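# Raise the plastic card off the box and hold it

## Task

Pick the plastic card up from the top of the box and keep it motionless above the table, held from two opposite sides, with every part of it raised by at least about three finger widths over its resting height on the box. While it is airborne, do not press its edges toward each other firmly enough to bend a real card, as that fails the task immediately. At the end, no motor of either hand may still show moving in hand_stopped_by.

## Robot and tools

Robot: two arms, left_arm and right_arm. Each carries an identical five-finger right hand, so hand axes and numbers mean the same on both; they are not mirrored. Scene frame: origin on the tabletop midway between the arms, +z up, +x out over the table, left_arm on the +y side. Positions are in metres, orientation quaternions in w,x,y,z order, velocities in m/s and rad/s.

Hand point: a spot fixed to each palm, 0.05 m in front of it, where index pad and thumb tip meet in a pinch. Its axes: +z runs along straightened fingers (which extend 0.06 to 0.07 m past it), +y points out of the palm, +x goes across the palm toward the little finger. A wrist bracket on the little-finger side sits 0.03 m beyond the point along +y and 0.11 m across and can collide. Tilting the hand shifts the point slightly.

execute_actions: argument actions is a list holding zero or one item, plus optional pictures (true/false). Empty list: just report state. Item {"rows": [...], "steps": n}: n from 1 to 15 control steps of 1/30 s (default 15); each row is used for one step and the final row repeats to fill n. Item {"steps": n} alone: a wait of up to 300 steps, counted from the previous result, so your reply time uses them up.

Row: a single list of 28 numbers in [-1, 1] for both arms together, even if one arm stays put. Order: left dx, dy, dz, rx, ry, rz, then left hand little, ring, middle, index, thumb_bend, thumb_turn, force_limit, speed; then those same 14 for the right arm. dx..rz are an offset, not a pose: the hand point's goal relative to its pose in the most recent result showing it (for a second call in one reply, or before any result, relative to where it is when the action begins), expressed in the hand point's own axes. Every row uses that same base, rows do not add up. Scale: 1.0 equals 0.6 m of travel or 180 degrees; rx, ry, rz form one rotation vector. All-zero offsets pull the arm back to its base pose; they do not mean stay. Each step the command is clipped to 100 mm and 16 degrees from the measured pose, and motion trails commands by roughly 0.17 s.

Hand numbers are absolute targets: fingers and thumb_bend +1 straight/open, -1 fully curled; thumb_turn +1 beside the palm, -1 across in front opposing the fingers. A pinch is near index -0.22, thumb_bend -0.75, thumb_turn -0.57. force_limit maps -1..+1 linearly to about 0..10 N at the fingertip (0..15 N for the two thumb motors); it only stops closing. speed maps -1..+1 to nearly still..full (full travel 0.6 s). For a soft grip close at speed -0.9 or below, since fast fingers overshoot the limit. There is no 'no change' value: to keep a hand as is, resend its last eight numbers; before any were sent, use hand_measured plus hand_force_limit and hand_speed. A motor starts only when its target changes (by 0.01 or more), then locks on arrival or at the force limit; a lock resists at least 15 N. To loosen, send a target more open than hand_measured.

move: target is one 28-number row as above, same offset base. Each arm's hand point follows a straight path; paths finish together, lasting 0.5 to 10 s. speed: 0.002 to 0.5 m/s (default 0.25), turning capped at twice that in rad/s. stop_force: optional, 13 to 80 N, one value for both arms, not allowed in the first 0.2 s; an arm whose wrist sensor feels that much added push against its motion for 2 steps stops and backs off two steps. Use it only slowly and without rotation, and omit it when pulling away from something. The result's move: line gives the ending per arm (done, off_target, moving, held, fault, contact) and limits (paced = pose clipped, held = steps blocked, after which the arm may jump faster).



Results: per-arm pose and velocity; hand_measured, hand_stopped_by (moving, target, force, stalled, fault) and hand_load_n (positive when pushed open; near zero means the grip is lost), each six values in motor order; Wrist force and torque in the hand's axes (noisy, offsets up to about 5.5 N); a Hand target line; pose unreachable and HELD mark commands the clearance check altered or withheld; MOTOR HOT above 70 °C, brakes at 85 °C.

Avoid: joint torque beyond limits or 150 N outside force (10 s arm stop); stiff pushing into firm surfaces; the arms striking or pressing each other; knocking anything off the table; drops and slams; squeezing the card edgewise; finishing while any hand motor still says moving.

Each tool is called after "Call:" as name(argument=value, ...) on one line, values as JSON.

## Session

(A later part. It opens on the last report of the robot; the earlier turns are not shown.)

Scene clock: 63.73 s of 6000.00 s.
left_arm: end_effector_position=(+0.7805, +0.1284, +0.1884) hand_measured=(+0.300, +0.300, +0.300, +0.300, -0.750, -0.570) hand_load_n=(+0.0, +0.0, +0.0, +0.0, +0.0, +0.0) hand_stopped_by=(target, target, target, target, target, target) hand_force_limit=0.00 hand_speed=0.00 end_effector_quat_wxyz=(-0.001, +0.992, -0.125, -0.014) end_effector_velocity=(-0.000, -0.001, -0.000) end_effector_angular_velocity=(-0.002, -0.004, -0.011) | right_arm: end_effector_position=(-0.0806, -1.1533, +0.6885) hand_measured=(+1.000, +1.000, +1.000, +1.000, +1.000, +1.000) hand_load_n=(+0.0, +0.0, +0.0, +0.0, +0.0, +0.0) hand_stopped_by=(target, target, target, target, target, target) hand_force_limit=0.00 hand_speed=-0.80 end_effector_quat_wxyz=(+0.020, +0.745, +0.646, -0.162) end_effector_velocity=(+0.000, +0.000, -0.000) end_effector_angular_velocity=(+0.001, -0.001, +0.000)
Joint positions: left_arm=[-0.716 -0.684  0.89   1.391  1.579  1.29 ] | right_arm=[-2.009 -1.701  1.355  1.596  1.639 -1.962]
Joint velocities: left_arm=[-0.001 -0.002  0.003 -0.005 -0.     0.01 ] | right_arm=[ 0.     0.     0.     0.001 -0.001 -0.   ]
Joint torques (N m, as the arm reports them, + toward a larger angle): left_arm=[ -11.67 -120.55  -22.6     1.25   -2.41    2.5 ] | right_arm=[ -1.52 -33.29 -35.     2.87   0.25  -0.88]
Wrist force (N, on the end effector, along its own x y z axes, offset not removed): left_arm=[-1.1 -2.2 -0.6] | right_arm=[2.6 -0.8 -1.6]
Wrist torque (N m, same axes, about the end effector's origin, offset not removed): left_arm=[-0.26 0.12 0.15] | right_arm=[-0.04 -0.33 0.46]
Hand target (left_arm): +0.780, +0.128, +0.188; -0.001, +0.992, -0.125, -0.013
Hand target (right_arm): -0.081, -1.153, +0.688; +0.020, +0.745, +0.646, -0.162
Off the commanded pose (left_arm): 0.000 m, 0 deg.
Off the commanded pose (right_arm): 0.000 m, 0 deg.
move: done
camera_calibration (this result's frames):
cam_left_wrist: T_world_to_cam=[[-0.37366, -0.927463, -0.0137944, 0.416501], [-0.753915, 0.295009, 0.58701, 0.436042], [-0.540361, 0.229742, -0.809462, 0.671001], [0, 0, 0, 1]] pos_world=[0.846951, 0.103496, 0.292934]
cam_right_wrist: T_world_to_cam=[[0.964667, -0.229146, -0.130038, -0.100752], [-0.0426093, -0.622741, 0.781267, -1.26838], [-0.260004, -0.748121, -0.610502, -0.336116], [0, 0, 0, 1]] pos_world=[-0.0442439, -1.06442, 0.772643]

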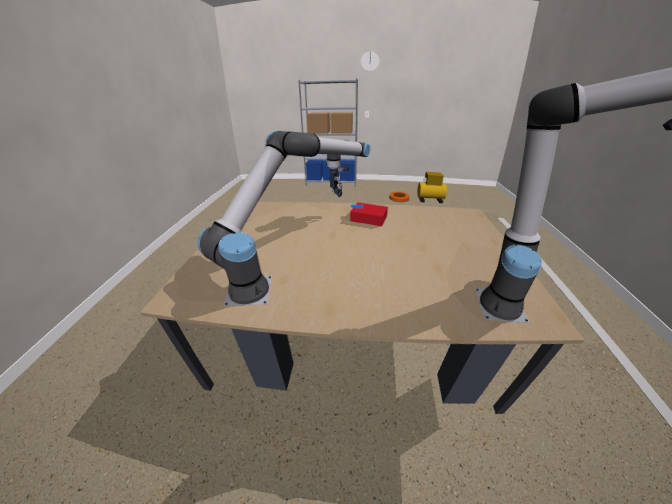

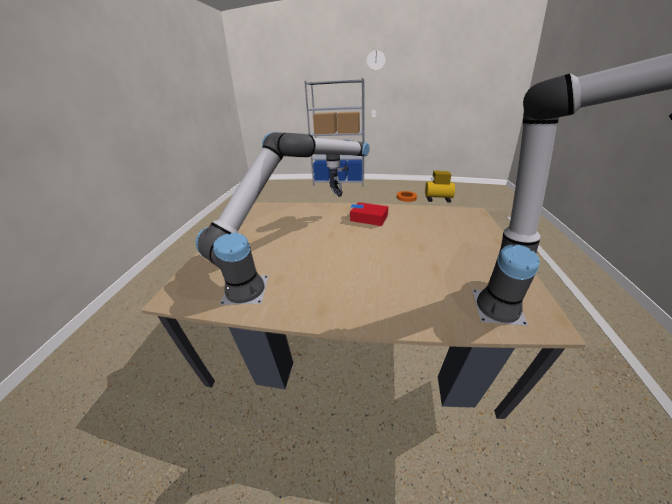

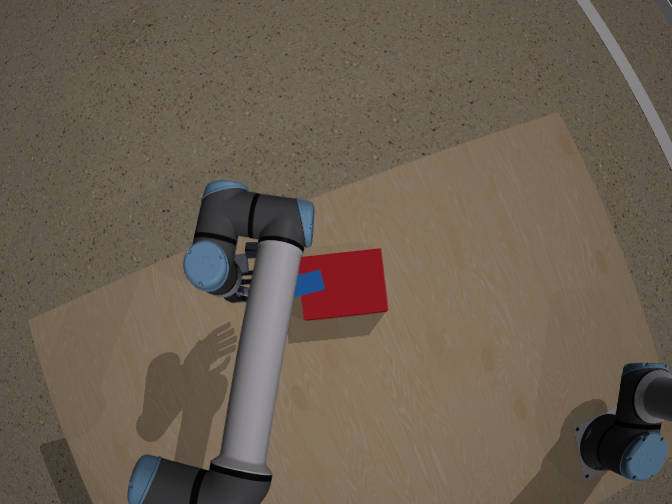

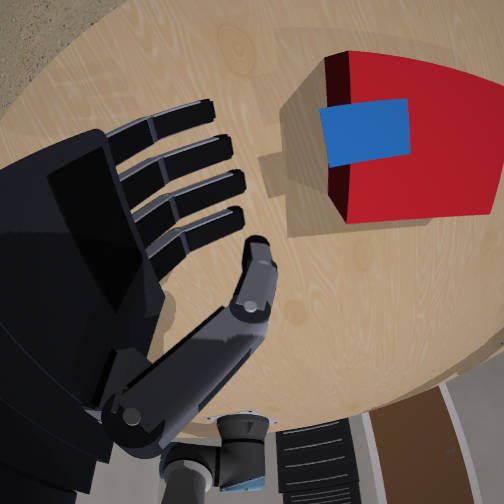

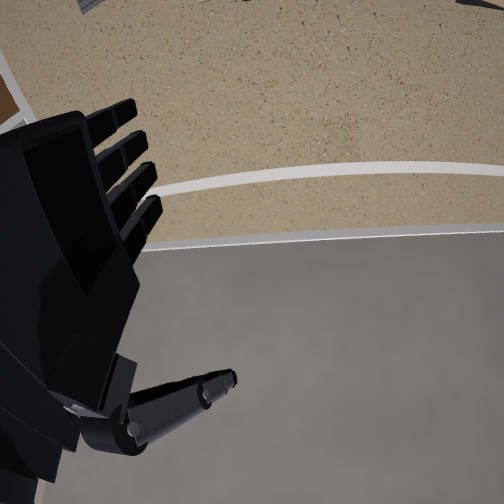

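Call:
move(target=[0.053,0.06,0.176,0,0.009,0,0.3,0.3,0.3,0.3,-0.75,-0.57,0,0,0,0,0,0,0,0,1,1,1,1,1,1,0,-0.8], speed=0.1)

Call:
move(target=[0,0.058,0.004,0,0,0,0.3,0.3,0.3,0.3,-0.75,-0.57,0,0,0,0,0,0,0,0,1,1,1,1,1,1,0,-0.8], speed=0.04)

Call:
zoom_image(camera="cam_head_left", region=[325, 185, 385, 230])

Scene clock: 72.40 s of 6000.00 s.
left_arm: end_effector_position=(+0.7993, +0.0864, +0.0822) hand_measured=(+0.300, +0.300, +0.300, +0.300, -0.750, -0.570) hand_load_n=(+0.0, +0.0, +0.0, +0.0, +0.0, +0.0) hand_stopped_by=(target, target, target, target, target, target) hand_force_limit=0.00 hand_speed=0.00 end_effector_quat_wxyz=(+0.001, +0.992, -0.125, +0.000) end_effector_velocity=(+0.001, -0.001, -0.002) end_effector_angular_velocity=(-0.001, -0.001, -0.000) | right_arm: end_effector_position=(-0.0806, -1.1533, +0.6885) hand_measured=(+1.000, +1.000, +1.000, +1.000, +1.000, +1.000) hand_load_n=(+0.0, +0.0, +0.0, +0.0, +0.0, +0.0) hand_stopped_by=(target, target, target, target, target, target) hand_force_limit=0.00 hand_speed=-0.80 end_effector_quat_wxyz=(+0.020, +0.745, +0.646, -0.162) end_effector_velocity=(-0.000, +0.000, +0.000) end_effector_angular_velocity=(-0.000, -0.000, -0.001)
Joint positions: left_arm=[-0.746 -0.579  0.874  1.274  1.571  1.259] | right_arm=[-2.009 -1.701  1.355  1.596  1.639 -1.962]
Joint velocities: left_arm=[-0.001  0.003 -0.001 -0.003 -0.    -0.001] | right_arm=[-0.    -0.     0.    -0.     0.     0.001]
Joint torques (N m, as the arm reports them, + toward a larger angle): left_arm=[-11.14 -95.93 -44.86   1.02  -2.47  -1.57] | right_arm=[ -1.75 -32.3  -35.65   3.12   0.16  -0.77]
Wrist force (N, on the end effector, along its own x y z axes, offset not removed): left_arm=[0.4 0.7 1.6] | right_arm=[-0.8 -2.4 0.3]
Wrist torque (N m, same axes, about the end effector's origin, offset not removed): left_arm=[0.19 -0.25 0.41] | right_arm=[-0.30 0.03 0.15]
Hand target (left_arm): +0.799, +0.086, +0.082; +0.001, +0.992, -0.125, +0.000
Hand target (right_arm): -0.081, -1.153, +0.688; +0.020, +0.745, +0.646, -0.162
Off the commanded pose (left_arm): 0.000 m, 0 deg.
Off the commanded pose (right_arm): 0.000 m, 0 deg.
After step 90, 4.03 s passed at rest.
move: done
camera_calibration (this result's frames):
cam_left_wrist: T_world_to_cam=[[-0.373186, -0.927593, -0.0174237, 0.38303], [-0.769654, 0.299049, 0.564095, 0.539059], [-0.51804, 0.223923, -0.825526, 0.58881], [0, 0, 0, 1]] pos_world=[0.862857, 0.0622427, 0.188671]
cam_right_wrist: T_world_to_cam=[[0.964667, -0.229145, -0.130038, -0.100752], [-0.0426093, -0.622741, 0.781267, -1.26838], [-0.260004, -0.748122, -0.610502, -0.336116], [0, 0, 0, 1]] pos_world=[-0.0442439, -1.06442, 0.772643]

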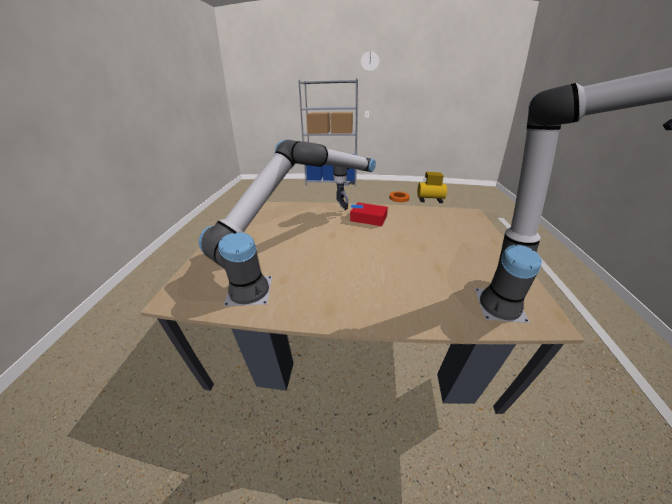

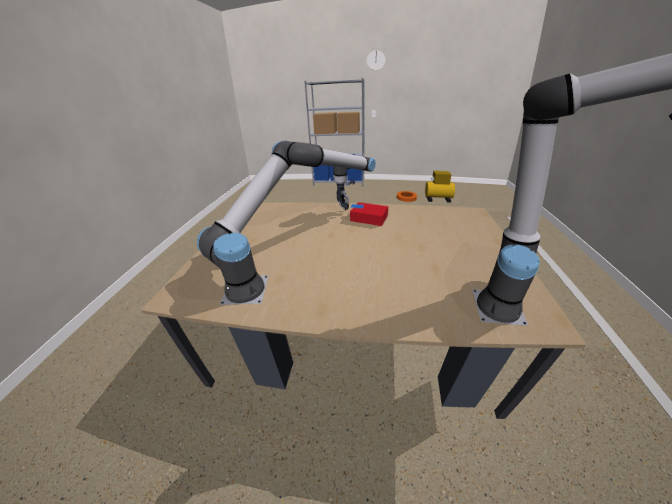

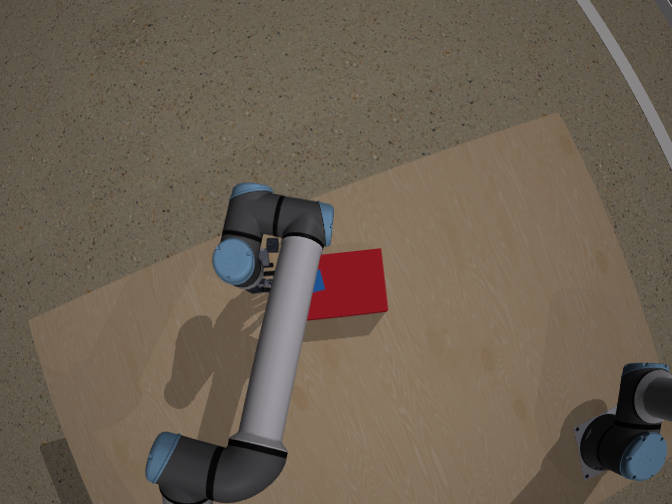

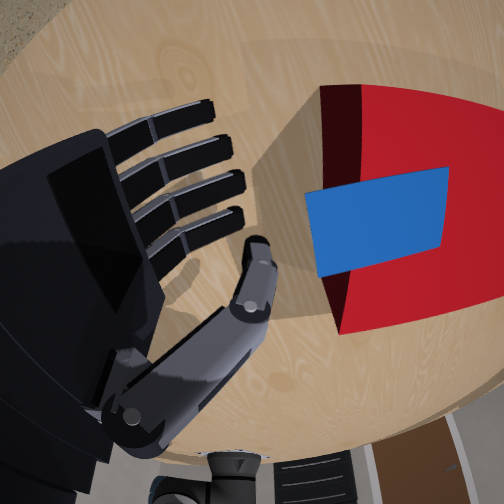

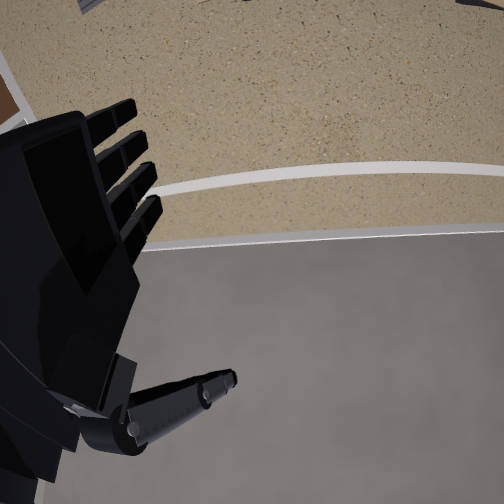

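Scene clock: 73.63 s of 6000.00 s.
left_arm: end_effector_position=(+0.7907, +0.0529, +0.0798) hand_measured=(+0.300, +0.300, +0.300, +0.300, -0.750, -0.570) hand_load_n=(+0.0, +0.0, +0.0, +0.0, +0.0, +0.0) hand_stopped_by=(target, target, target, target, target, target) hand_force_limit=0.00 hand_speed=0.00 end_effector_quat_wxyz=(+0.001, +0.992, -0.125, +0.000) end_effector_velocity=(-0.001, -0.003, -0.000) end_effector_angular_velocity=(-0.000, -0.000, -0.001) | right_arm: end_effector_position=(-0.0806, -1.1533, +0.6885) hand_measured=(+1.000, +1.000, +1.000, +1.000, +1.000, +1.000) hand_load_n=(+0.0, +0.0, +0.0, +0.0, +0.0, +0.0) hand_stopped_by=(target, target, target, target, target, target) hand_force_limit=0.00 hand_speed=-0.80 end_effector_quat_wxyz=(+0.020, +0.745, +0.646, -0.162) end_effector_velocity=(-0.000, +0.000, -0.000) end_effector_angular_velocity=(-0.000, +0.000, -0.000)
Joint positions: left_arm=[-0.781 -0.567  0.855  1.281  1.572  1.224] | right_arm=[-2.009 -1.701  1.355  1.596  1.639 -1.962]
Joint velocities: left_arm=[-0.003  0.001 -0.002  0.     0.    -0.002] | right_arm=[ 0. -0.  0. -0.  0.  0.]
Joint torques (N m, as the arm reports them, + toward a larger angle): left_arm=[-13.7  -97.94 -44.41   7.11   1.82  -1.85] | right_arm=[ -2.53 -32.49 -35.3    3.14   0.18  -0.83]
Wrist force (N, on the end effector, along its own x y z axes, offset not removed): left_arm=[-4.8 -0.5 -2.3] | right_arm=[0.1 -0.7 2.0]
Wrist torque (N m, same axes, about the end effector's origin, offset not removed): left_arm=[0.24 0.81 0.02] | right_arm=[-0.20 -0.06 0.32]
Hand target (left_arm): +0.791, +0.053, +0.080; +0.001, +0.992, -0.125, +0.000
Hand target (right_arm): -0.081, -1.153, +0.688; +0.020, +0.745, +0.646, -0.162
Off the commanded pose (left_arm): 0.000 m, 0 deg.
Off the commanded pose (right_arm): 0.000 m, 0 deg.
move: done
camera_calibration (this result's frames):
cam_left_wrist: T_world_to_cam=[[-0.373186, -0.927595, -0.0172978, 0.34868], [-0.769635, 0.299117, 0.564084, 0.543805], [-0.518067, 0.223821, -0.825536, 0.589975], [0, 0, 0, 1]] pos_world=[0.854301, 0.0287242, 0.186326]
cam_right_wrist: T_world_to_cam=[[0.964667, -0.229145, -0.130038, -0.100752], [-0.0426093, -0.622741, 0.781267, -1.26838], [-0.260004, -0.748121, -0.610502, -0.336116], [0, 0, 0, 1]] pos_world=[-0.0442439, -1.06442, 0.772643]

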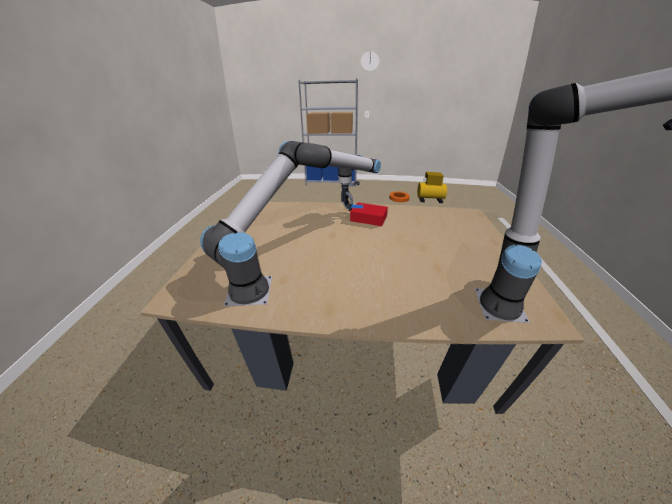

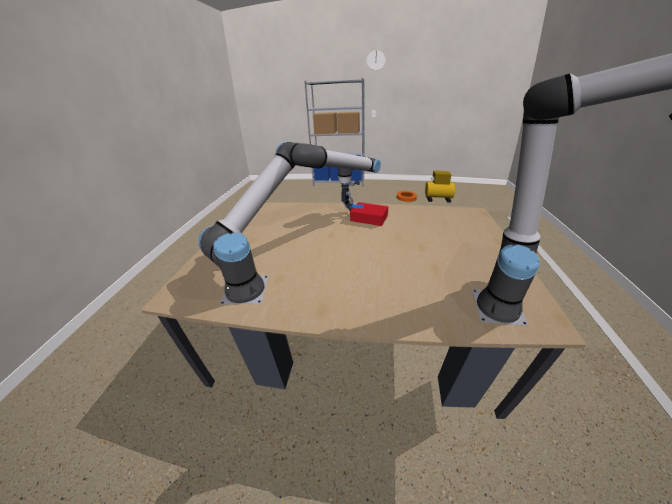

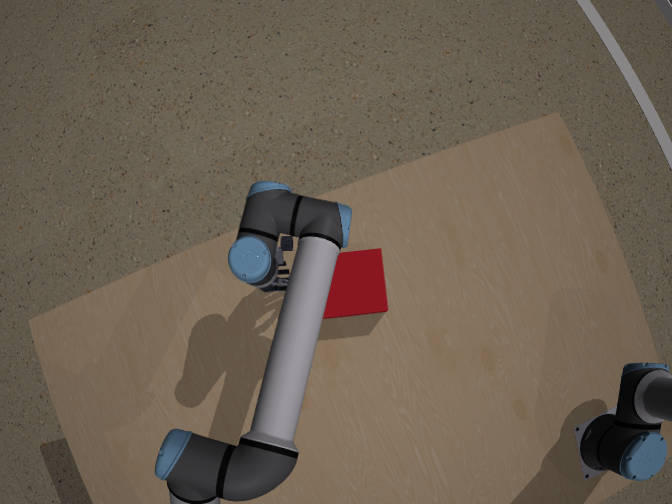

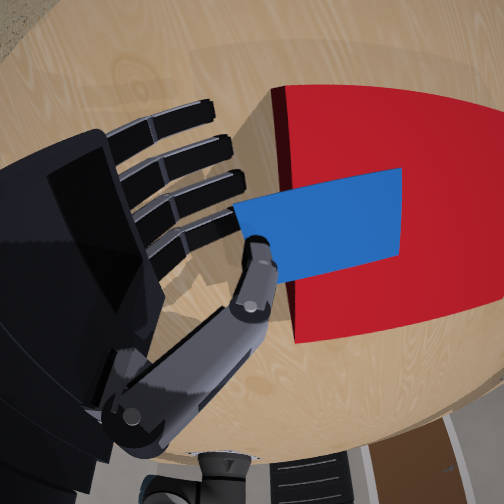

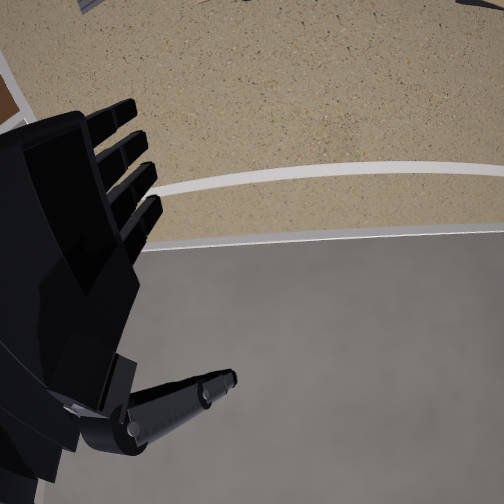

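Region (325, 185, 385, 230) of cam_head_left's 672x504 image, scaled by 8.400, with more detail than that image has; it fills the top 378 rows of this view, and the rest is white.

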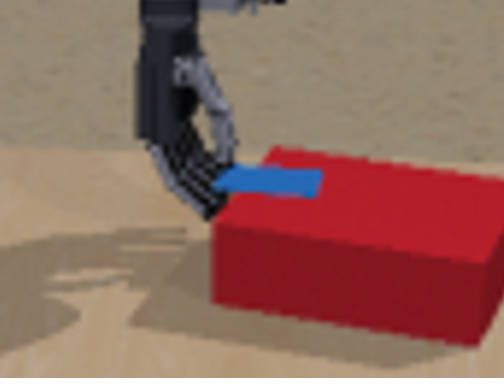

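Call:
move(target=[0.005,0.011,0.009,0,0,0,0.3,0.3,0.3,-0.5,-0.75,-0.57,0.2,-0.9,0,0,0,0,0,0,1,1,1,1,1,1,0,-0.8], speed=0.015)

Scene clock: 80.37 s of 6000.00 s.
left_arm: end_effector_position=(+0.7920, +0.0457, +0.0745) hand_measured=(+0.300, +0.300, +0.300, -0.214, -0.750, -0.570) hand_load_n=(+0.0, +0.0, +0.0, +6.0, +1.0, -1.0) hand_stopped_by=(target, target, target, force, target, target) hand_force_limit=0.20 hand_speed=-0.90 end_effector_quat_wxyz=(+0.001, +0.992, -0.125, +0.000) end_effector_velocity=(+0.000, +0.000, -0.000) end_effector_angular_velocity=(-0.000, -0.000, +0.000) | right_arm: end_effector_position=(-0.0806, -1.1533, +0.6885) hand_measured=(+1.000, +1.000, +1.000, +1.000, +1.000, +1.000) hand_load_n=(+0.0, +0.0, +0.0, +0.0, +0.0, +0.0) hand_stopped_by=(target, target, target, target, target, target) hand_force_limit=0.00 hand_speed=-0.80 end_effector_quat_wxyz=(+0.020, +0.745, +0.646, -0.162) end_effector_velocity=(+0.000, +0.000, -0.000) end_effector_angular_velocity=(+0.001, -0.000, +0.001)
Joint positions: left_arm=[-0.787 -0.555  0.842  1.283  1.572  1.219] | right_arm=[-2.009 -1.701  1.355  1.596  1.639 -1.962]
Joint velocities: left_arm=[ 0. -0.  0. -0. -0.  0.] | right_arm=[ 0.     0.     0.     0.    -0.    -0.001]
Joint torques (N m, as the arm reports them, + toward a larger angle): left_arm=[-10.07 -97.92 -41.31   5.94   1.33  -1.62] | right_arm=[ -2.68 -32.79 -35.31   2.95   0.35  -0.65]
Wrist force (N, on the end effector, along its own x y z axes, offset not removed): left_arm=[-4.8 -1.7 -6.6] | right_arm=[2.2 1.7 1.7]
Wrist torque (N m, same axes, about the end effector's origin, offset not removed): left_arm=[0.02 0.66 -0.10] | right_arm=[0.20 -0.45 0.48]
Hand target (left_arm): +0.792, +0.046, +0.074; +0.001, +0.992, -0.125, +0.000
Hand target (right_arm): -0.081, -1.153, +0.688; +0.020, +0.745, +0.646, -0.162
Off the commanded pose (left_arm): 0.000 m, 0 deg.
Off the commanded pose (right_arm): 0.000 m, 0 deg.
After step 90, 0.40 s passed at rest.
move: done
camera_calibration (this result's frames):
cam_left_wrist: T_world_to_cam=[[-0.373186, -0.927596, -0.0172693, 0.342427], [-0.769623, 0.29913, 0.564094, 0.54994], [-0.518085, 0.223803, -0.82553, 0.5878], [0, 0, 0, 1]] pos_world=[0.855566, 0.0215793, 0.180942]
cam_right_wrist: T_world_to_cam=[[0.964667, -0.229145, -0.130038, -0.100752], [-0.0426092, -0.622741, 0.781267, -1.26838], [-0.260004, -0.748122, -0.610502, -0.336116], [0, 0, 0, 1]] pos_world=[-0.0442438, -1.06442, 0.772643]

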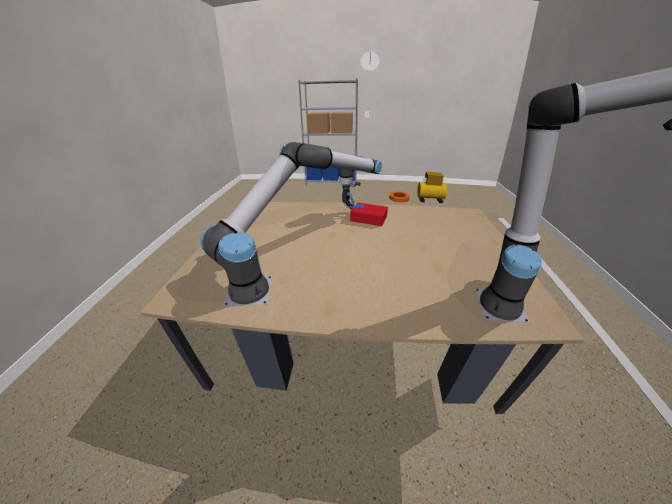

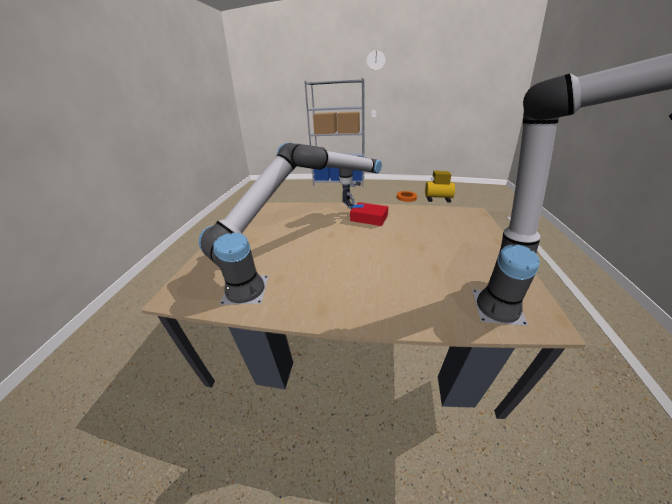

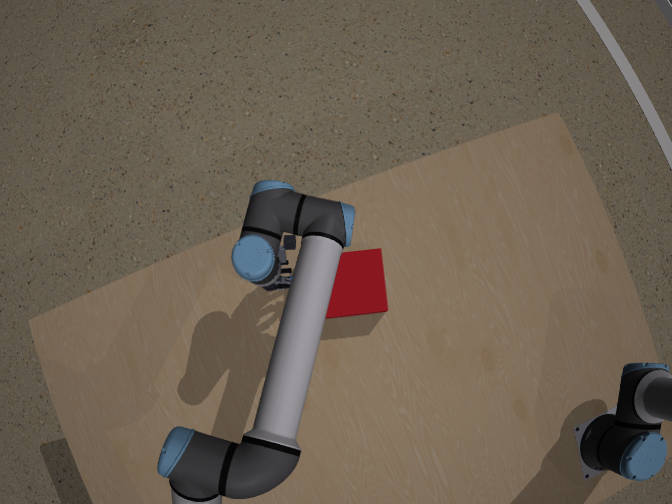

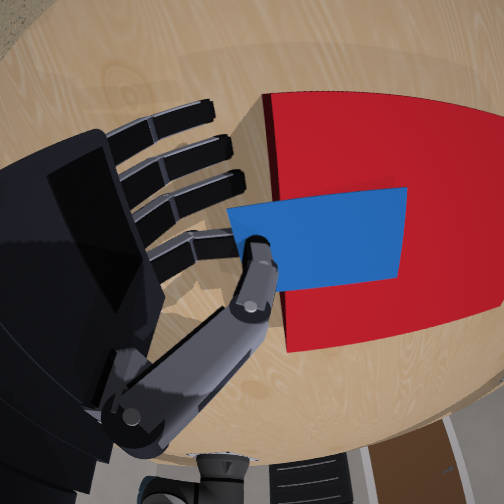

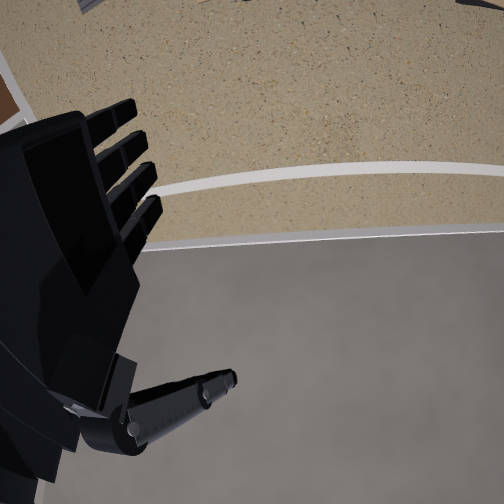

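Call:
move(target=[-0.04,-0.02,-0.2,0,0,0,0.3,0.3,0.3,-0.5,-0.75,-0.57,0.2,-0.9,0,0,0,0,0,0,1,1,1,1,1,1,0,-0.8], speed=0.07)

Scene clock: 86.90 s of 6000.00 s.
left_arm: end_effector_position=(+0.7719, +0.0634, +0.1943) hand_measured=(+0.300, +0.300, +0.300, -0.214, -0.750, -0.570) hand_load_n=(+0.0, +0.0, +0.0, +4.5, +0.5, -1.0) hand_stopped_by=(target, target, target, force, target, target) hand_force_limit=0.20 hand_speed=-0.90 end_effector_quat_wxyz=(+0.001, +0.992, -0.125, +0.000) end_effector_velocity=(-0.001, -0.000, +0.002) end_effector_angular_velocity=(+0.000, +0.000, -0.001) | right_arm: end_effector_position=(-0.0806, -1.1533, +0.6885) hand_measured=(+1.000, +1.000, +1.000, +1.000, +1.000, +1.000) hand_load_n=(+0.0, +0.0, +0.0, +0.0, +0.0, +0.0) hand_stopped_by=(target, target, target, target, target, target) hand_force_limit=0.00 hand_speed=-0.80 end_effector_quat_wxyz=(+0.020, +0.745, +0.646, -0.162) end_effector_velocity=(+0.000, -0.000, +0.000) end_effector_angular_velocity=(-0.001, -0.000, +0.001)
Joint positions: left_arm=[-0.783 -0.67   0.845  1.395  1.572  1.222] | right_arm=[-2.009 -1.701  1.355  1.596  1.639 -1.962]
Joint velocities: left_arm=[-0.001 -0.002 -0.001  0.002 -0.     0.   ] | right_arm=[-0.     0.    -0.    -0.    -0.001 -0.   ]
Joint torques (N m, as the arm reports them, + toward a larger angle): left_arm=[  13.69 -124.17  -44.26    7.15   -1.22    2.33] | right_arm=[ -2.56 -31.86 -35.24   2.97   0.03  -0.79]
Wrist force (N, on the end effector, along its own x y z axes, offset not removed): left_arm=[-4.8 0.6 -2.0] | right_arm=[2.7 -1.1 2.7]
Wrist torque (N m, same axes, about the end effector's origin, offset not removed): left_arm=[0.34 0.81 -0.12] | right_arm=[-0.33 -0.55 0.43]
Hand target (left_arm): +0.772, +0.063, +0.195; +0.001, +0.992, -0.125, +0.000
Hand target (right_arm): -0.081, -1.153, +0.688; +0.020, +0.745, +0.646, -0.162
Off the commanded pose (left_arm): 0.000 m, 0 deg.
Off the commanded pose (right_arm): 0.000 m, 0 deg.
After step 90, 1.33 s passed at rest.
move: done
camera_calibration (this result's frames):
cam_left_wrist: T_world_to_cam=[[-0.373187, -0.927595, -0.0172749, 0.353367], [-0.769619, 0.299125, 0.564101, 0.461629], [-0.51809, 0.22381, -0.825525, 0.672407], [0, 0, 0, 1]] pos_world=[0.835518, 0.0392047, 0.300788]
cam_right_wrist: T_world_to_cam=[[0.964667, -0.229146, -0.130038, -0.100752], [-0.0426094, -0.622741, 0.781267, -1.26838], [-0.260004, -0.748122, -0.610502, -0.336116], [0, 0, 0, 1]] pos_world=[-0.0442439, -1.06442, 0.772643]

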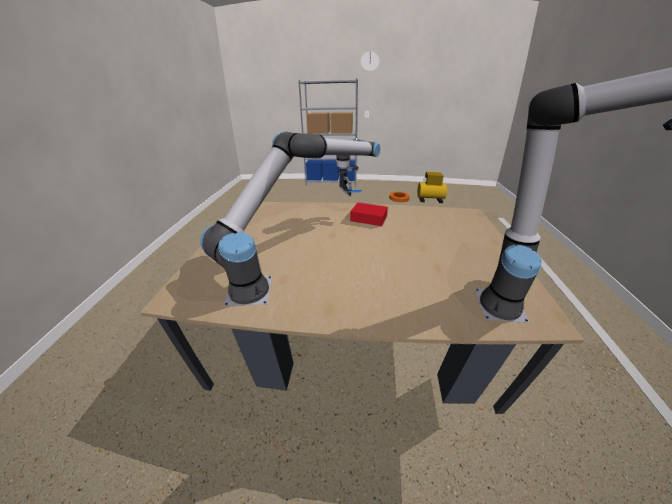

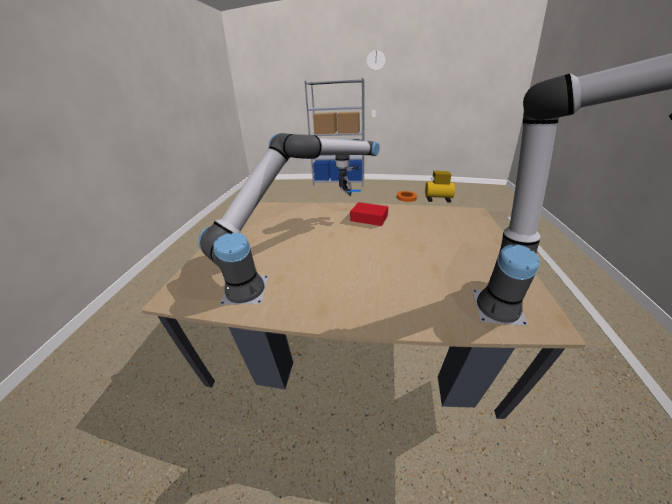

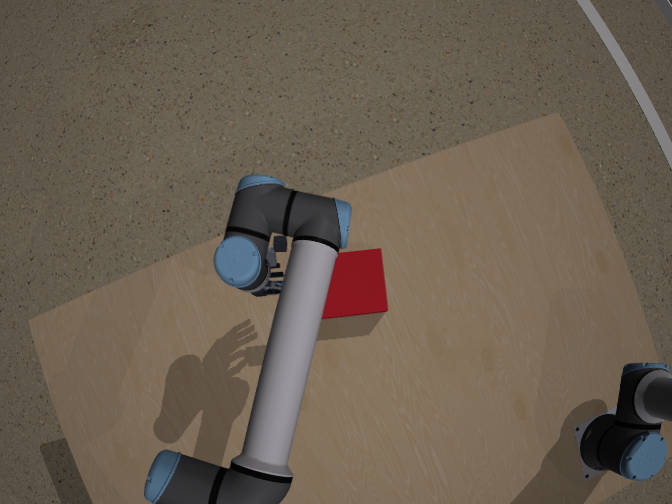

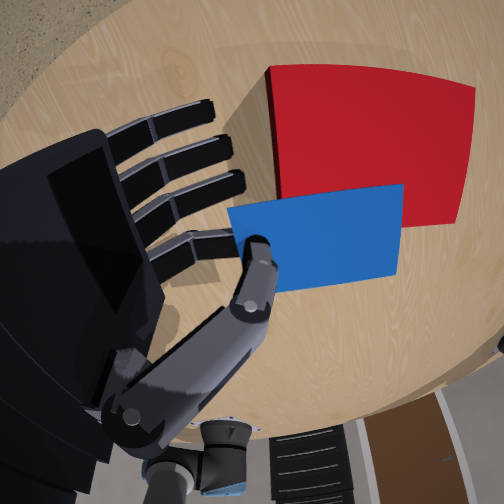

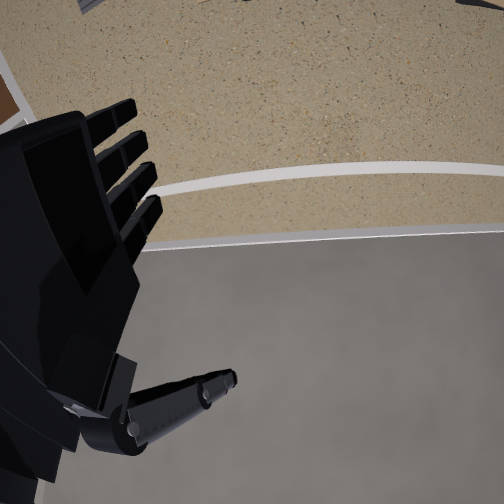

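Call:
finished_scene(scene=2)

The scene is finished: the task was done.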